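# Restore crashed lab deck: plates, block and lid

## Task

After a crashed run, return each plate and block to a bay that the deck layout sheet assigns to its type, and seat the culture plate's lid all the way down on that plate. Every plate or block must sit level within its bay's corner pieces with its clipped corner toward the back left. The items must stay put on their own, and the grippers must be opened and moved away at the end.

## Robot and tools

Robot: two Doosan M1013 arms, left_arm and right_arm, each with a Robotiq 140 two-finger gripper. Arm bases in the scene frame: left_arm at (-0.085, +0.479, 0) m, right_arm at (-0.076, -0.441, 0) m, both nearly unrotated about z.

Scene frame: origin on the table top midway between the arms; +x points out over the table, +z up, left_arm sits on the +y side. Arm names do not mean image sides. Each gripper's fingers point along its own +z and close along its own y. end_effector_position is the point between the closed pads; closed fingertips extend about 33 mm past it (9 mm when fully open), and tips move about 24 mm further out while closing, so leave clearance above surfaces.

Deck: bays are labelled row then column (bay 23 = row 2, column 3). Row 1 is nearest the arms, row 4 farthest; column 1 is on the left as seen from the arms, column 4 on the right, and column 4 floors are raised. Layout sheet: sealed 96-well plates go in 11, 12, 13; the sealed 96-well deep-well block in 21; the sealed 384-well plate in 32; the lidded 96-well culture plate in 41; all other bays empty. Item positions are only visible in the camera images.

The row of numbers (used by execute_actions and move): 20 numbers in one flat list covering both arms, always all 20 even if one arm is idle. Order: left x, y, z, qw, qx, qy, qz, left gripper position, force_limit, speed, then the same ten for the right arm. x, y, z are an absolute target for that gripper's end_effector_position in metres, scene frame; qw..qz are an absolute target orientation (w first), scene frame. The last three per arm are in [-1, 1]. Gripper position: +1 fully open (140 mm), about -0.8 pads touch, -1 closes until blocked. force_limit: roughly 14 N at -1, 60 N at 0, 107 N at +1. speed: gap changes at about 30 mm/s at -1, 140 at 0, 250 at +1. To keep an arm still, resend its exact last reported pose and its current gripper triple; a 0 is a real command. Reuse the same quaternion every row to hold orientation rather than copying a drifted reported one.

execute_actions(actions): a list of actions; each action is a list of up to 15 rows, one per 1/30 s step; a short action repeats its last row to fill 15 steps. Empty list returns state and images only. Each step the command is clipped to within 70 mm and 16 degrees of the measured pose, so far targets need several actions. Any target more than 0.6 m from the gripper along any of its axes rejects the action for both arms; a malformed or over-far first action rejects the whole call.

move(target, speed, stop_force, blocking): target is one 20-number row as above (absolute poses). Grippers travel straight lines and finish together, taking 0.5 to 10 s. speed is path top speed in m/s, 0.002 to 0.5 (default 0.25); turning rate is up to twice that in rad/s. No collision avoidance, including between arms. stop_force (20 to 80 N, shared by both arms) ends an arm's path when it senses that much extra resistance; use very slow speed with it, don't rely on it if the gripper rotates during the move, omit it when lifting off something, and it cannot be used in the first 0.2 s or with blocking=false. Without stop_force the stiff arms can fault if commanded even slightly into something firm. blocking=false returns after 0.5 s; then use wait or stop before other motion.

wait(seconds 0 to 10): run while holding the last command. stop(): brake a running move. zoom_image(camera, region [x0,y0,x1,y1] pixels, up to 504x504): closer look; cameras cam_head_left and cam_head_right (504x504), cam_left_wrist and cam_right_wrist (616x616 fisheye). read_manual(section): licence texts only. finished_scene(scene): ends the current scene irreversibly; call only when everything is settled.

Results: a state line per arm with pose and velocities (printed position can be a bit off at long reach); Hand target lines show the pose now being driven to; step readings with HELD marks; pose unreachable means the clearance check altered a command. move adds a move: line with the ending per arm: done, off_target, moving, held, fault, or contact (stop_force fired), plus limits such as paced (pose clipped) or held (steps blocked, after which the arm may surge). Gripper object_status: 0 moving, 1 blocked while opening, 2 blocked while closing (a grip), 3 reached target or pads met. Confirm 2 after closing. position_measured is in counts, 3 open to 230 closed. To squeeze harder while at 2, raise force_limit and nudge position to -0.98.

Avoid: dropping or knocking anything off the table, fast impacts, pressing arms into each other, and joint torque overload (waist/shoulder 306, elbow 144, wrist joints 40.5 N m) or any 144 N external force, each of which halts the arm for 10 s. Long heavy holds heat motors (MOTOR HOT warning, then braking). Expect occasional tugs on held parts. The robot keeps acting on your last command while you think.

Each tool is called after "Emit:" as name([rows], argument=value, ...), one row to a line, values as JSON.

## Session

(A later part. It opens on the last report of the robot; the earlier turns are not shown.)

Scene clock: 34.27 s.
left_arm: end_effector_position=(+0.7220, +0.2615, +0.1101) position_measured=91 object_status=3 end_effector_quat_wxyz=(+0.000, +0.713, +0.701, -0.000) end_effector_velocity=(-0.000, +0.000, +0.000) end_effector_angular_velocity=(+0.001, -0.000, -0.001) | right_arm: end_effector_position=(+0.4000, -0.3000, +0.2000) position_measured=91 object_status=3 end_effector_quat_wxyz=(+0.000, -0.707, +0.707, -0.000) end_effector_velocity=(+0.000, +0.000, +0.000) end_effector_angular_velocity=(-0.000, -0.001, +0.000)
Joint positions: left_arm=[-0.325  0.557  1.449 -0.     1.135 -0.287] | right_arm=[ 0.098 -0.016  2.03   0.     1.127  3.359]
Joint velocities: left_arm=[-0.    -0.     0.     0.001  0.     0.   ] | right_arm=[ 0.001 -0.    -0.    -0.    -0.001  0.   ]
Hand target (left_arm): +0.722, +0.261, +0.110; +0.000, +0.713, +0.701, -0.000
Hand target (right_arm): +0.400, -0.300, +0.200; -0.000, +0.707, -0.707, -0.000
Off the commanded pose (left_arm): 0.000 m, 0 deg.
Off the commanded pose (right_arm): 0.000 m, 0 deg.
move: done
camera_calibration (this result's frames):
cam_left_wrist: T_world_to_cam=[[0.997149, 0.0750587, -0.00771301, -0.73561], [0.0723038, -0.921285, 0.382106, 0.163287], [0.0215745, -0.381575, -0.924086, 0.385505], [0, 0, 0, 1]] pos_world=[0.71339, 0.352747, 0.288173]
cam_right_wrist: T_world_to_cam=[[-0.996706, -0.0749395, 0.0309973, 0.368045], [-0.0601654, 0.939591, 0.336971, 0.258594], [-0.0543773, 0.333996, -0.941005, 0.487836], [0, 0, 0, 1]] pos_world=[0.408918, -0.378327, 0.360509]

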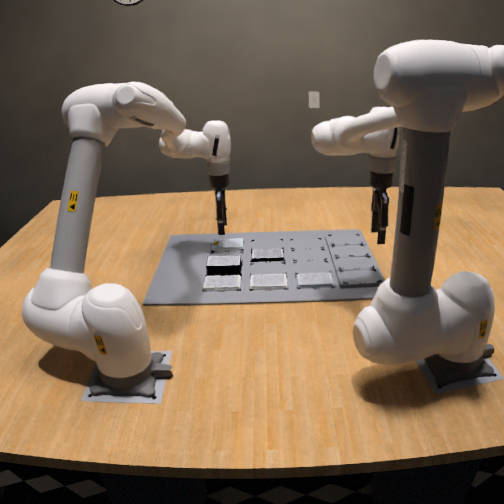

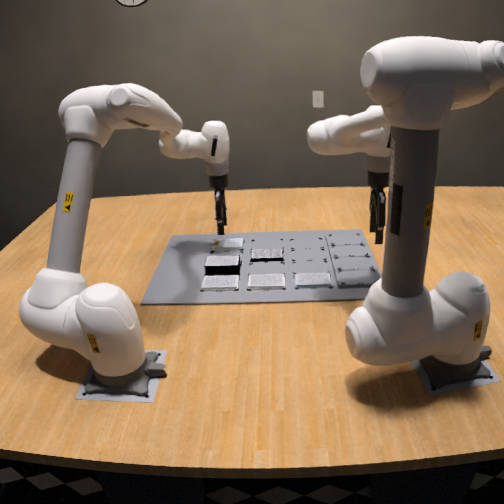

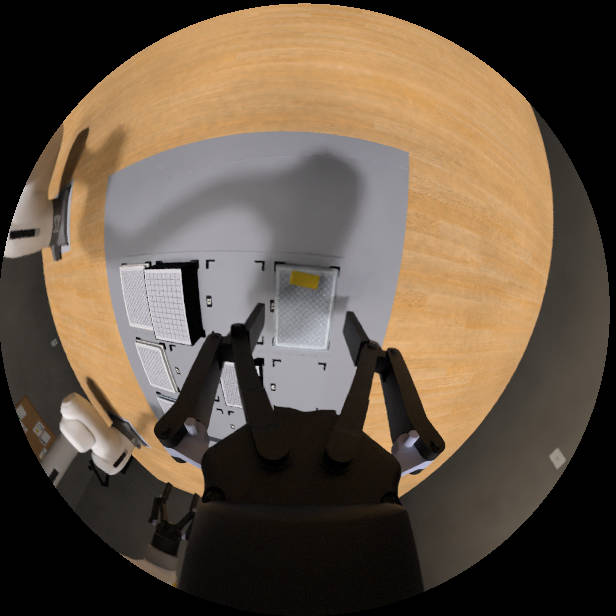

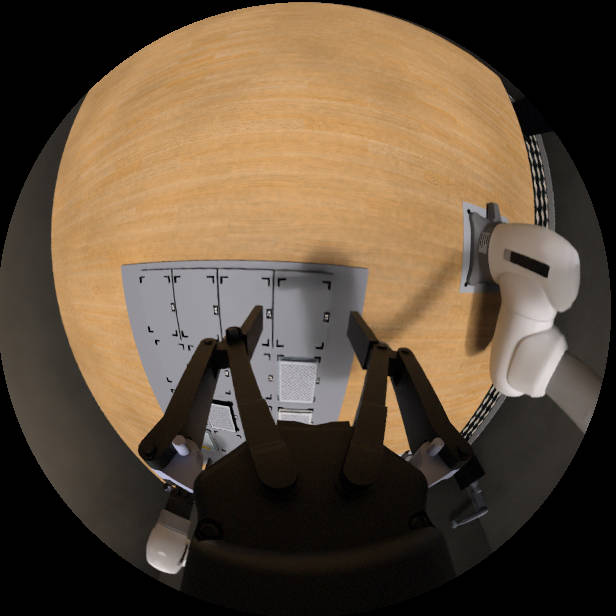

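Emit:
move(target=[0.722,0.20,0.068,0,0.7133,0.7009,0,-0.3,-0.5,0.5,0.40,-0.30,0.2,0,0.7071,-0.7071,0,0.3,0,-0.6], speed=0.12)

Emit:
move(target=[0.722,0.20,0.045,0,0.7133,0.7009,0,-0.3,-0.5,0.5,0.40,-0.30,0.2,0,0.7071,-0.7071,0,0.3,0,-0.6], speed=0.006, stop_force=20)

Emit:
move(target=[0.722,0.20,0.068,0,0.7133,0.7009,0,-0.3,-0.5,0.5,0.40,-0.30,0.2,0,0.7071,-0.7071,0,0.3,0,-0.6], speed=0.05)

Emit:
move(target=[0.722,0.29,0.066,0,0.7133,0.7009,0,-0.3,-0.5,0.5,0.40,-0.30,0.2,0,0.7071,-0.7071,0,0.3,0,-0.6], speed=0.15)

Emit:
move(target=[0.722,0.29,0.045,0,0.7133,0.7009,0,-0.3,-0.5,0.5,0.40,-0.30,0.2,0,0.7071,-0.7071,0,0.3,0,-0.6], speed=0.006, stop_force=20)

Emit:
move(target=[0.70,0.33,0.15,0,0.7133,0.7009,0,-0.3,-0.5,0.5,0.40,-0.30,0.2,0,0.7071,-0.7071,0,0.3,0,-0.6], speed=0.15)

Emit:
zoom_image(camera="cam_head_left", region=[200, 225, 260, 260])

Scene clock: 35.90 s.
left_arm: end_effector_position=(+0.7219, +0.1999, +0.0679) position_measured=167 object_status=3 end_effector_quat_wxyz=(-0.000, +0.713, +0.701, -0.000) end_effector_velocity=(+0.001, +0.000, +0.000) end_effector_angular_velocity=(-0.000, -0.001, -0.000) | right_arm: end_effector_position=(+0.4000, -0.3000, +0.2000) position_measured=91 object_status=3 end_effector_quat_wxyz=(+0.000, -0.707, +0.707, -0.000) end_effector_velocity=(+0.000, +0.000, +0.000) end_effector_angular_velocity=(+0.000, -0.001, +0.002)
Joint positions: left_arm=[-0.394  0.614  1.438 -0.     1.089 -0.356] | right_arm=[ 0.098 -0.016  2.03   0.     1.127  3.359]
Joint velocities: left_arm=[ 0.     0.001 -0.001  0.    -0.     0.   ] | right_arm=[ 0.    -0.    -0.    -0.    -0.001 -0.002]
Hand target (left_arm): +0.722, +0.200, +0.068; -0.000, +0.713, +0.701, +0.000
Hand target (right_arm): +0.400, -0.300, +0.200; -0.000, +0.707, -0.707, -0.000
Off the commanded pose (left_arm): 0.000 m, 0 deg.
Off the commanded pose (right_arm): 0.000 m, 0 deg.
move: done
camera_calibration (this result's frames):
cam_left_wrist: T_world_to_cam=[[0.997144, 0.0751149, -0.00788637, -0.73113], [0.0724235, -0.921306, 0.382035, 0.122604], [0.0214308, -0.381515, -0.924114, 0.32311], [0, 0, 0, 1]] pos_world=[0.713238, 0.291146, 0.245985]
cam_right_wrist: T_world_to_cam=[[-0.996706, -0.0749393, 0.0309973, 0.368045], [-0.0601652, 0.939591, 0.336971, 0.258594], [-0.0543771, 0.333996, -0.941005, 0.487837], [0, 0, 0, 1]] pos_world=[0.408918, -0.378327, 0.360509]

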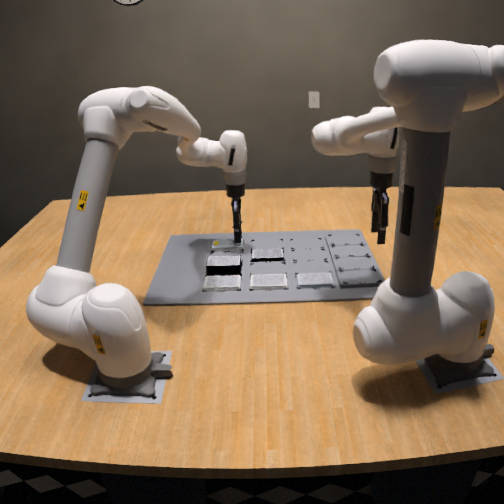

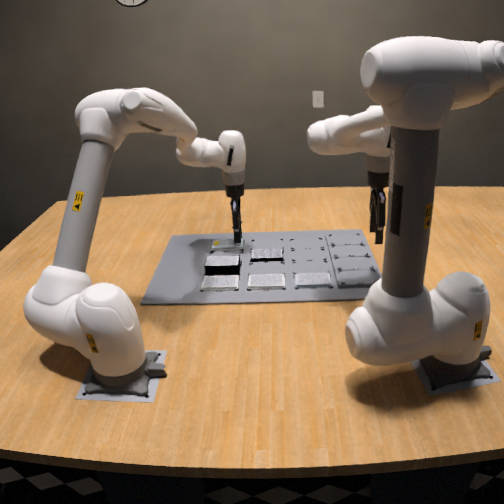

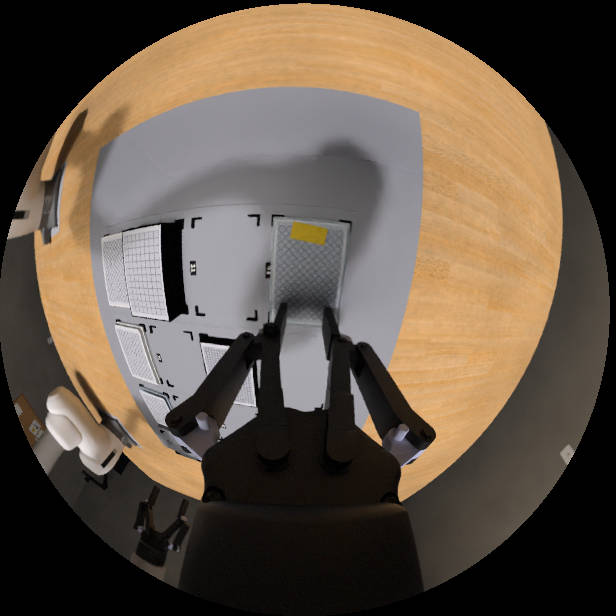

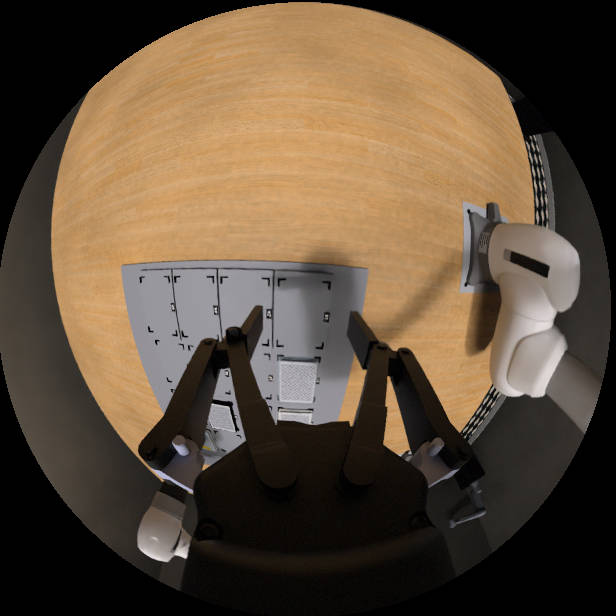

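Scene clock: 37.87 s.
left_arm: end_effector_position=(+0.7219, +0.1999, +0.0581) position_measured=167 object_status=3 end_effector_quat_wxyz=(+0.000, +0.713, +0.701, -0.000) end_effector_velocity=(+0.000, -0.001, +0.001) end_effector_angular_velocity=(-0.001, -0.000, -0.001) | right_arm: end_effector_position=(+0.4000, -0.3000, +0.2000) position_measured=91 object_status=3 end_effector_quat_wxyz=(+0.000, -0.707, +0.707, -0.000) end_effector_velocity=(-0.000, +0.000, -0.000) end_effector_angular_velocity=(-0.000, +0.001, +0.000)
Joint positions: left_arm=[-0.394  0.621  1.445 -0.     1.075 -0.356] | right_arm=[ 0.098 -0.016  2.03   0.     1.127  3.359]
Joint velocities: left_arm=[-0.001 -0.    -0.002 -0.001  0.002  0.   ] | right_arm=[ 0.  0.  0. -0.  0. -0.]
Hand target (left_arm): +0.722, +0.200, +0.058; +0.000, +0.713, +0.701, +0.000
Hand target (right_arm): +0.400, -0.300, +0.200; -0.000, +0.707, -0.707, -0.000
Off the commanded pose (left_arm): 0.013 m, 0 deg.
Off the commanded pose (right_arm): 0.000 m, 0 deg.
move: contact (left_arm)
camera_calibration (this result's frames):
cam_left_wrist: T_world_to_cam=[[0.99714, 0.0751805, -0.00770962, -0.731292], [0.0724148, -0.921274, 0.382114, 0.126361], [0.0216248, -0.381579, -0.924083, 0.313957], [0, 0, 0, 1]] pos_world=[0.713261, 0.291191, 0.2362]
cam_right_wrist: T_world_to_cam=[[-0.996706, -0.0749394, 0.0309974, 0.368045], [-0.0601653, 0.939591, 0.336971, 0.258594], [-0.0543773, 0.333996, -0.941005, 0.487837], [0, 0, 0, 1]] pos_world=[0.408918, -0.378327, 0.360509]

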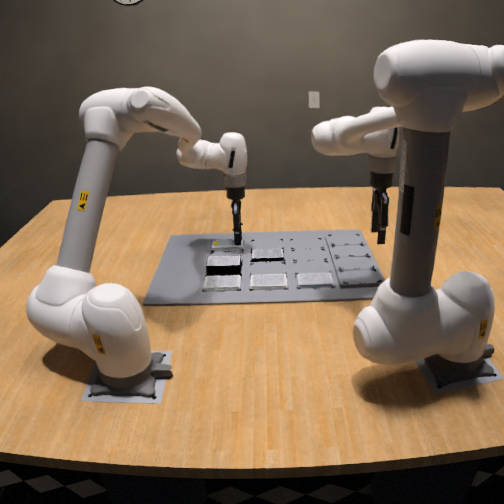

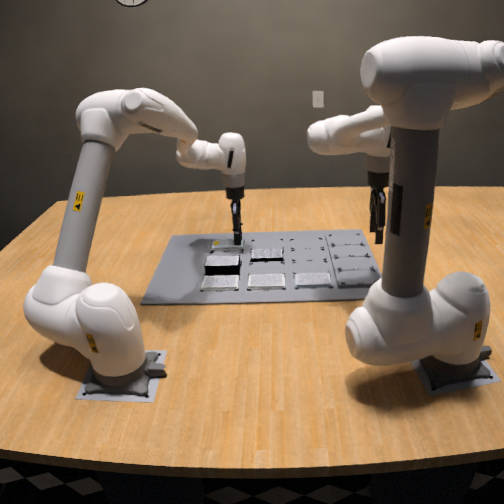

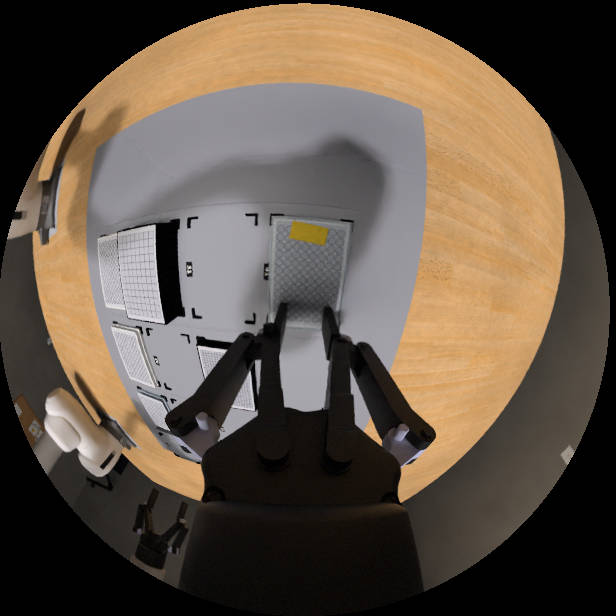

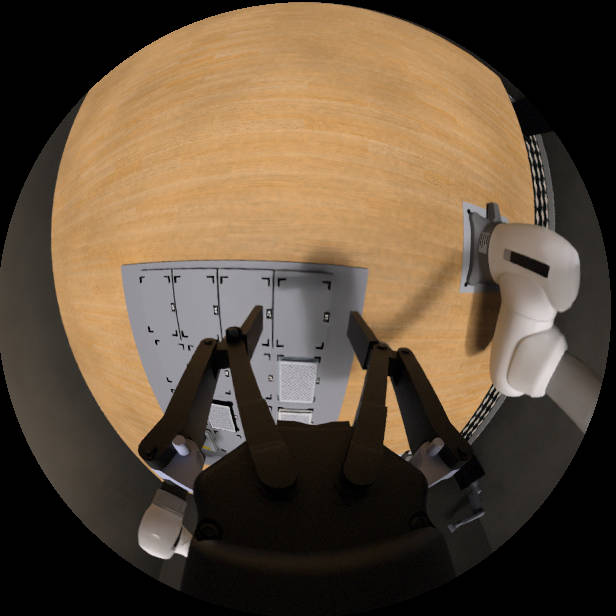

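Scene clock: 38.57 s.
left_arm: end_effector_position=(+0.7220, +0.2000, +0.0680) position_measured=167 object_status=3 end_effector_quat_wxyz=(-0.000, +0.713, +0.701, -0.000) end_effector_velocity=(+0.000, +0.000, -0.000) end_effector_angular_velocity=(+0.000, -0.001, -0.000) | right_arm: end_effector_position=(+0.4000, -0.3000, +0.2000) position_measured=91 object_status=3 end_effector_quat_wxyz=(+0.000, -0.707, +0.707, -0.000) end_effector_velocity=(-0.000, -0.000, -0.000) end_effector_angular_velocity=(-0.000, +0.000, +0.002)
Joint positions: left_arm=[-0.394  0.614  1.438 -0.     1.09  -0.356] | right_arm=[ 0.098 -0.016  2.03   0.     1.127  3.359]
Joint velocities: left_arm=[-0.     0.     0.001  0.001 -0.001  0.   ] | right_arm=[ 0.     0.     0.    -0.     0.    -0.001]
Hand target (left_arm): +0.722, +0.200, +0.068; +0.000, +0.713, +0.701, -0.000
Hand target (right_arm): +0.400, -0.300, +0.200; -0.000, +0.707, -0.707, -0.000
Off the commanded pose (left_arm): 0.000 m, 0 deg.
Off the commanded pose (right_arm): 0.000 m, 0 deg.
move: done
camera_calibration (this result's frames):
cam_left_wrist: T_world_to_cam=[[0.997132, 0.0752773, -0.00783911, -0.731302], [0.0725551, -0.921289, 0.38205, 0.122564], [0.0215376, -0.381523, -0.924108, 0.323118], [0, 0, 0, 1]] pos_world=[0.713353, 0.291244, 0.246038]
cam_right_wrist: T_world_to_cam=[[-0.996706, -0.0749395, 0.0309974, 0.368045], [-0.0601654, 0.939591, 0.336971, 0.258594], [-0.0543773, 0.333996, -0.941005, 0.487837], [0, 0, 0, 1]] pos_world=[0.408918, -0.378327, 0.360509]

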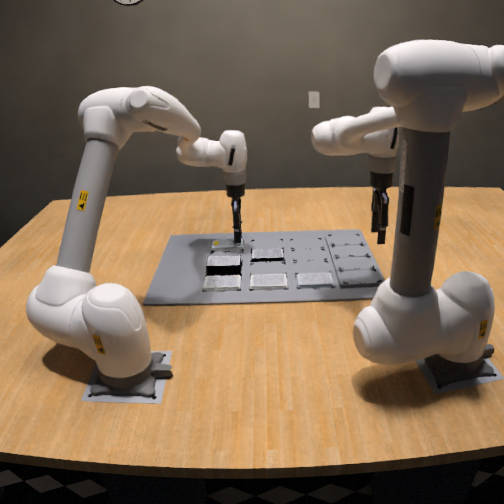

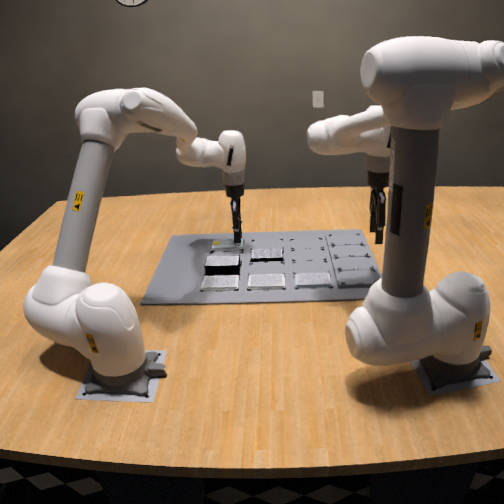

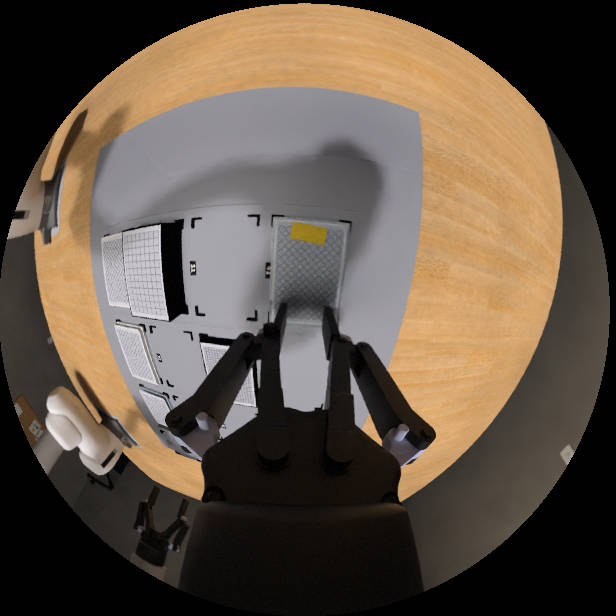

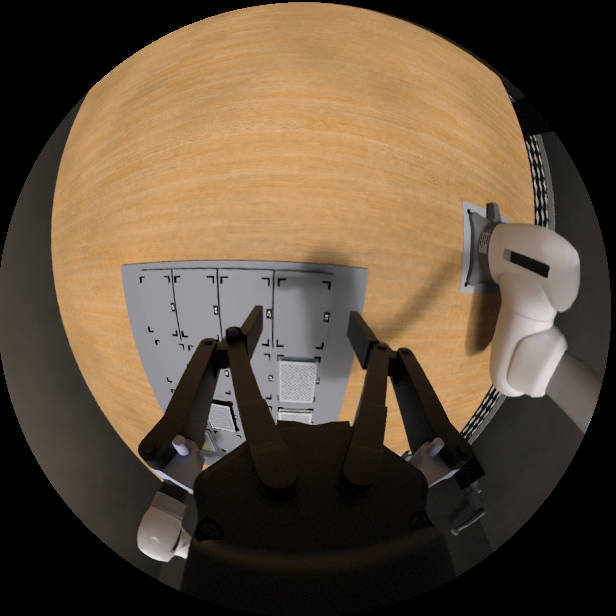

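Scene clock: 39.47 s.
left_arm: end_effector_position=(+0.7222, +0.2902, +0.0661) position_measured=167 object_status=3 end_effector_quat_wxyz=(+0.000, +0.713, +0.701, +0.000) end_effector_velocity=(+0.000, +0.001, -0.000) end_effector_angular_velocity=(+0.001, -0.001, -0.000) | right_arm: end_effector_position=(+0.4000, -0.3000, +0.2000) position_measured=91 object_status=3 end_effector_quat_wxyz=(+0.000, -0.707, +0.707, -0.000) end_effector_velocity=(-0.000, +0.000, -0.000) end_effector_angular_velocity=(-0.000, +0.000, +0.000)
Joint positions: left_arm=[-0.292  0.58   1.5    0.     1.061 -0.254] | right_arm=[ 0.098 -0.016  2.03   0.     1.127  3.359]
Joint velocities: left_arm=[ 0.001  0.     0.001  0.001 -0.001  0.   ] | right_arm=[ 0. -0.  0. -0.  0.  0.]
Hand target (left_arm): +0.722, +0.290, +0.066; +0.000, +0.713, +0.701, +0.000
Hand target (right_arm): +0.400, -0.300, +0.200; -0.000, +0.707, -0.707, -0.000
Off the commanded pose (left_arm): 0.000 m, 0 deg.
Off the commanded pose (right_arm): 0.000 m, 0 deg.
move: done
camera_calibration (this result's frames):
cam_left_wrist: T_world_to_cam=[[0.997143, 0.0751528, -0.00762743, -0.73828], [0.072362, -0.92135, 0.381941, 0.206522], [0.0216764, -0.381401, -0.924155, 0.355619], [0, 0, 0, 1]] pos_world=[0.713517, 0.381396, 0.244137]
cam_right_wrist: T_world_to_cam=[[-0.996706, -0.0749393, 0.0309975, 0.368045], [-0.0601651, 0.939591, 0.336971, 0.258594], [-0.0543773, 0.333996, -0.941005, 0.487836], [0, 0, 0, 1]] pos_world=[0.408918, -0.378327, 0.360509]

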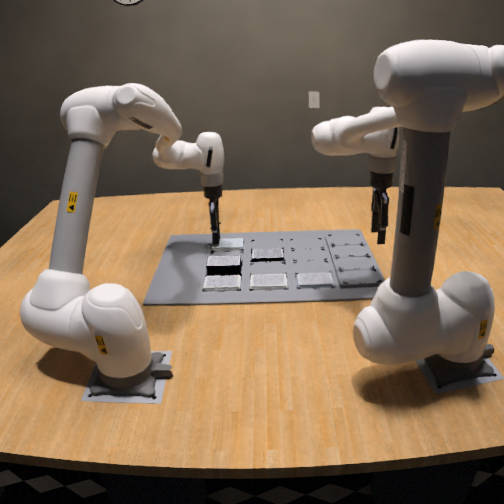

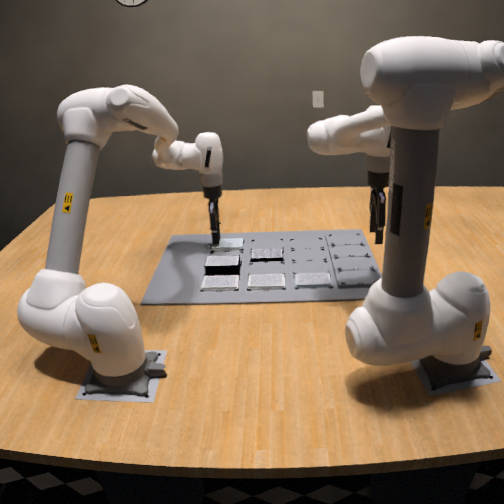

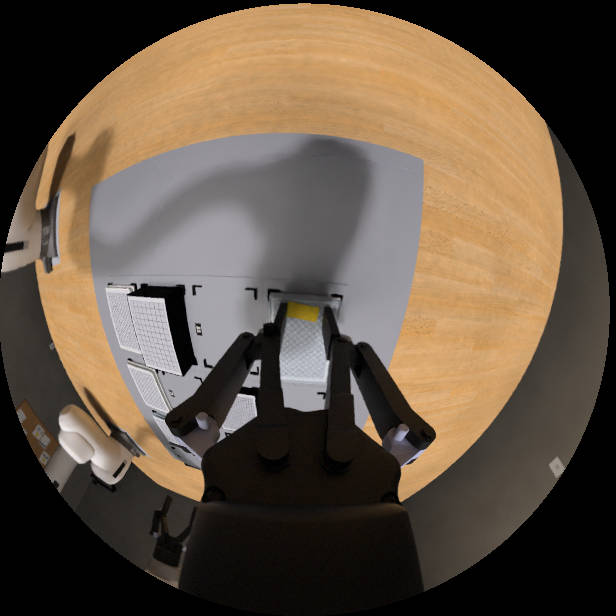

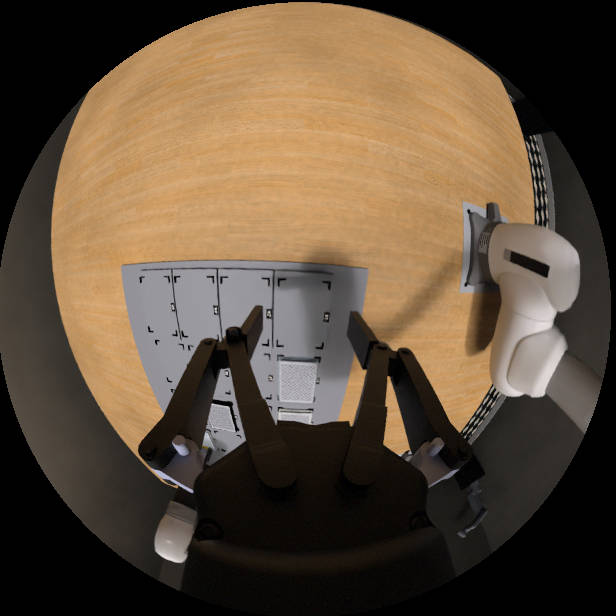

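Scene clock: 41.13 s.
left_arm: end_effector_position=(+0.7221, +0.2901, +0.0581) position_measured=167 object_status=3 end_effector_quat_wxyz=(+0.000, +0.713, +0.701, +0.000) end_effector_velocity=(+0.001, +0.000, +0.001) end_effector_angular_velocity=(+0.000, -0.000, +0.001) | right_arm: end_effector_position=(+0.4000, -0.3000, +0.2000) position_measured=91 object_status=3 end_effector_quat_wxyz=(+0.000, -0.707, +0.707, -0.000) end_effector_velocity=(+0.000, +0.000, -0.000) end_effector_angular_velocity=(+0.000, -0.001, +0.001)
Joint positions: left_arm=[-0.292  0.586  1.506  0.     1.049 -0.254] | right_arm=[ 0.098 -0.016  2.03   0.     1.127  3.359]
Joint velocities: left_arm=[ 0.    -0.    -0.002  0.     0.002 -0.001] | right_arm=[ 0.     0.    -0.    -0.    -0.001 -0.001]
Hand target (left_arm): +0.722, +0.290, +0.058; +0.000, +0.713, +0.701, +0.000
Hand target (right_arm): +0.400, -0.300, +0.200; -0.000, +0.707, -0.707, -0.000
Off the commanded pose (left_arm): 0.013 m, 0 deg.
Off the commanded pose (right_arm): 0.000 m, 0 deg.
move: contact (left_arm)
camera_calibration (this result's frames):
cam_left_wrist: T_world_to_cam=[[0.997148, 0.0750903, -0.00751598, -0.738275], [0.0722608, -0.921342, 0.381979, 0.209602], [0.0217581, -0.381433, -0.92414, 0.348204], [0, 0, 0, 1]] pos_world=[0.713448, 0.381368, 0.236177]
cam_right_wrist: T_world_to_cam=[[-0.996706, -0.0749393, 0.0309974, 0.368045], [-0.0601653, 0.939591, 0.336971, 0.258594], [-0.0543773, 0.333996, -0.941005, 0.487837], [0, 0, 0, 1]] pos_world=[0.408918, -0.378327, 0.360509]

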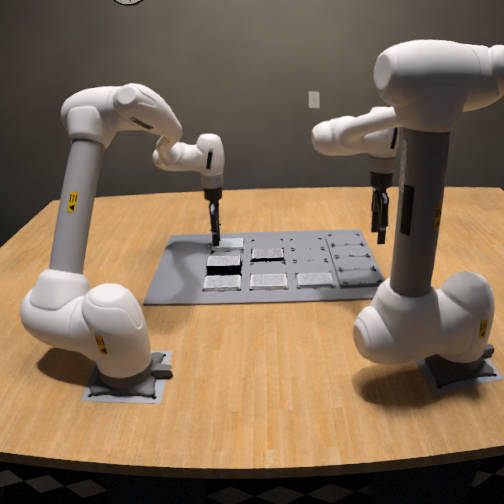

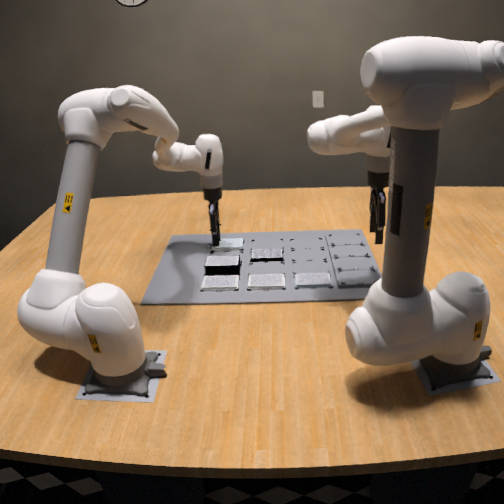

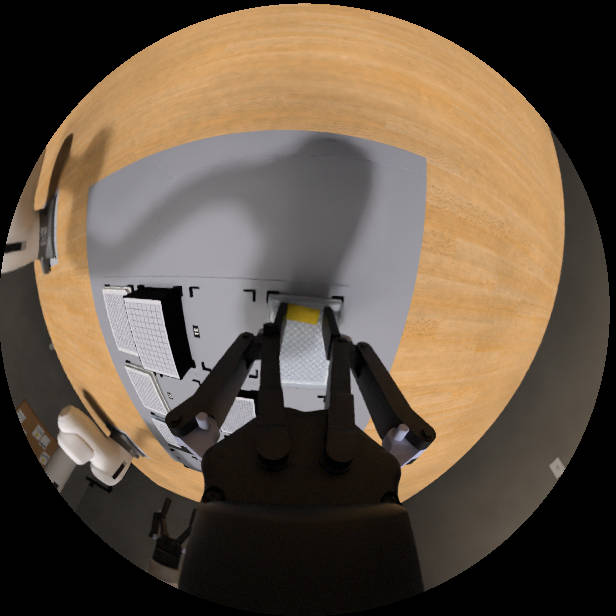

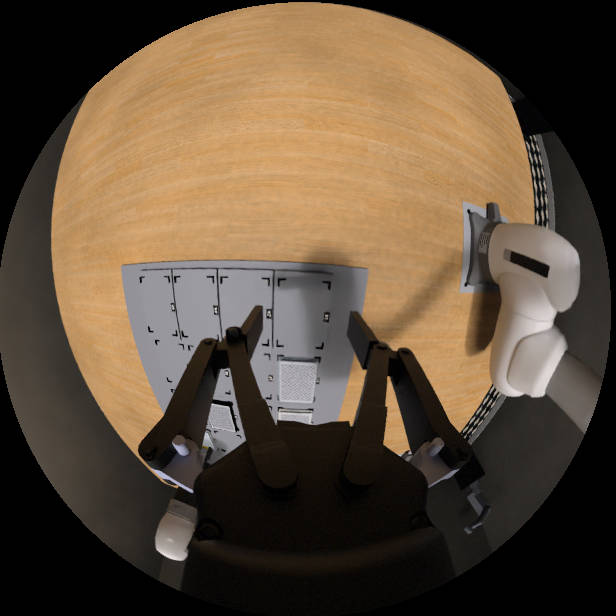

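Scene clock: 42.13 s.
left_arm: end_effector_position=(+0.7002, +0.3300, +0.1502) position_measured=167 object_status=3 end_effector_quat_wxyz=(+0.000, +0.713, +0.701, +0.000) end_effector_velocity=(+0.000, +0.000, +0.001) end_effector_angular_velocity=(+0.001, -0.001, -0.000) | right_arm: end_effector_position=(+0.4000, -0.3000, +0.2000) position_measured=91 object_status=3 end_effector_quat_wxyz=(+0.000, -0.707, +0.707, -0.000) end_effector_velocity=(+0.000, +0.000, -0.000) end_effector_angular_velocity=(+0.000, -0.000, -0.001)
Joint positions: left_arm=[-0.251  0.476  1.5   -0.     1.165 -0.213] | right_arm=[ 0.098 -0.016  2.03   0.     1.127  3.359]
Joint velocities: left_arm=[-0.    -0.001 -0.     0.001  0.001 -0.   ] | right_arm=[ 0.     0.    -0.     0.    -0.     0.001]
Hand target (left_arm): +0.700, +0.330, +0.150; +0.000, +0.713, +0.701, -0.000
Hand target (right_arm): +0.400, -0.300, +0.200; -0.000, +0.707, -0.707, -0.000
Off the commanded pose (left_arm): 0.000 m, 0 deg.
Off the commanded pose (right_arm): 0.000 m, 0 deg.
move: done
camera_calibration (this result's frames):
cam_left_wrist: T_world_to_cam=[[0.997148, 0.0750801, -0.00760616, -0.718679], [0.0722815, -0.921264, 0.382161, 0.212695], [0.0216855, -0.381621, -0.924064, 0.449097], [0, 0, 0, 1]] pos_world=[0.691516, 0.421292, 0.328244]
cam_right_wrist: T_world_to_cam=[[-0.996706, -0.0749394, 0.0309975, 0.368045], [-0.0601653, 0.939591, 0.336971, 0.258594], [-0.0543773, 0.333996, -0.941005, 0.487837], [0, 0, 0, 1]] pos_world=[0.408918, -0.378327, 0.360509]

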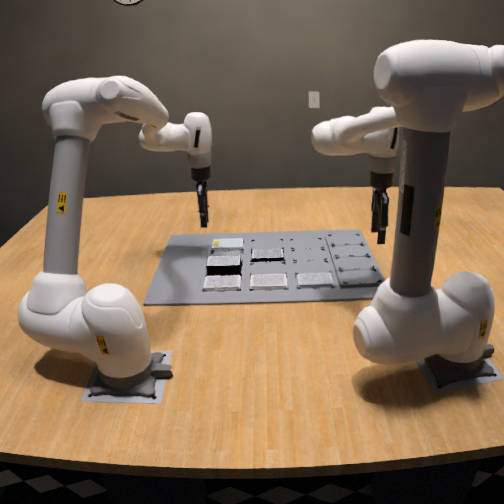

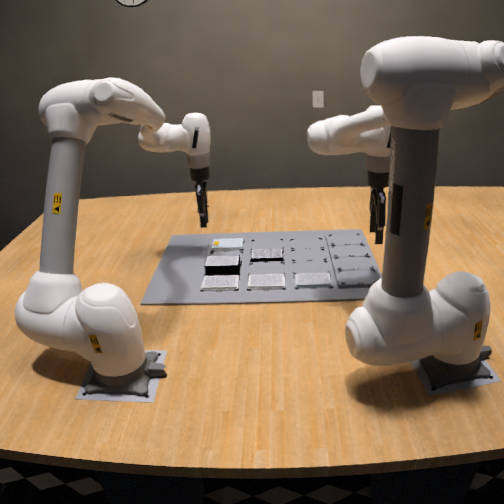

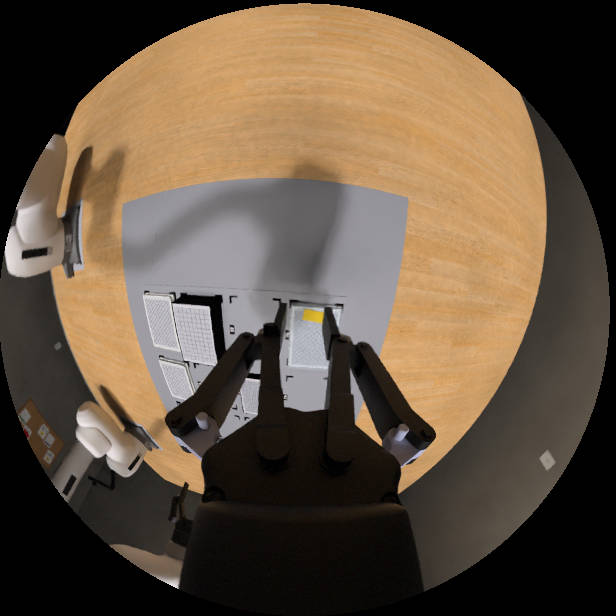

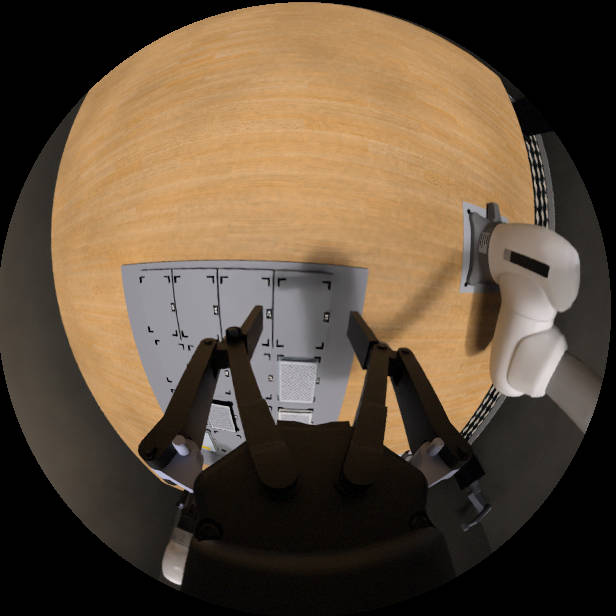

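Region (200, 225, 260, 260) of cam_head_left's 504x504 image, scaled by 8.400, with more detail than that image has; it fills the top 294 rows of this view, and the rest is white.

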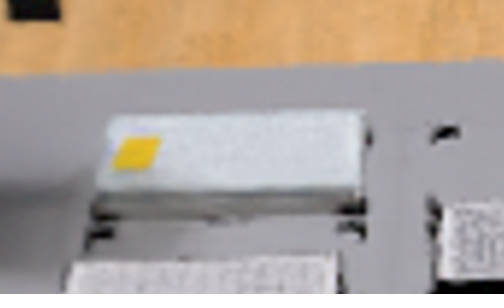

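Level, top at ~0.027 (deck + 17 mm).

Emit:
finished_scene(scene=1)

The scene is finished: the task was done.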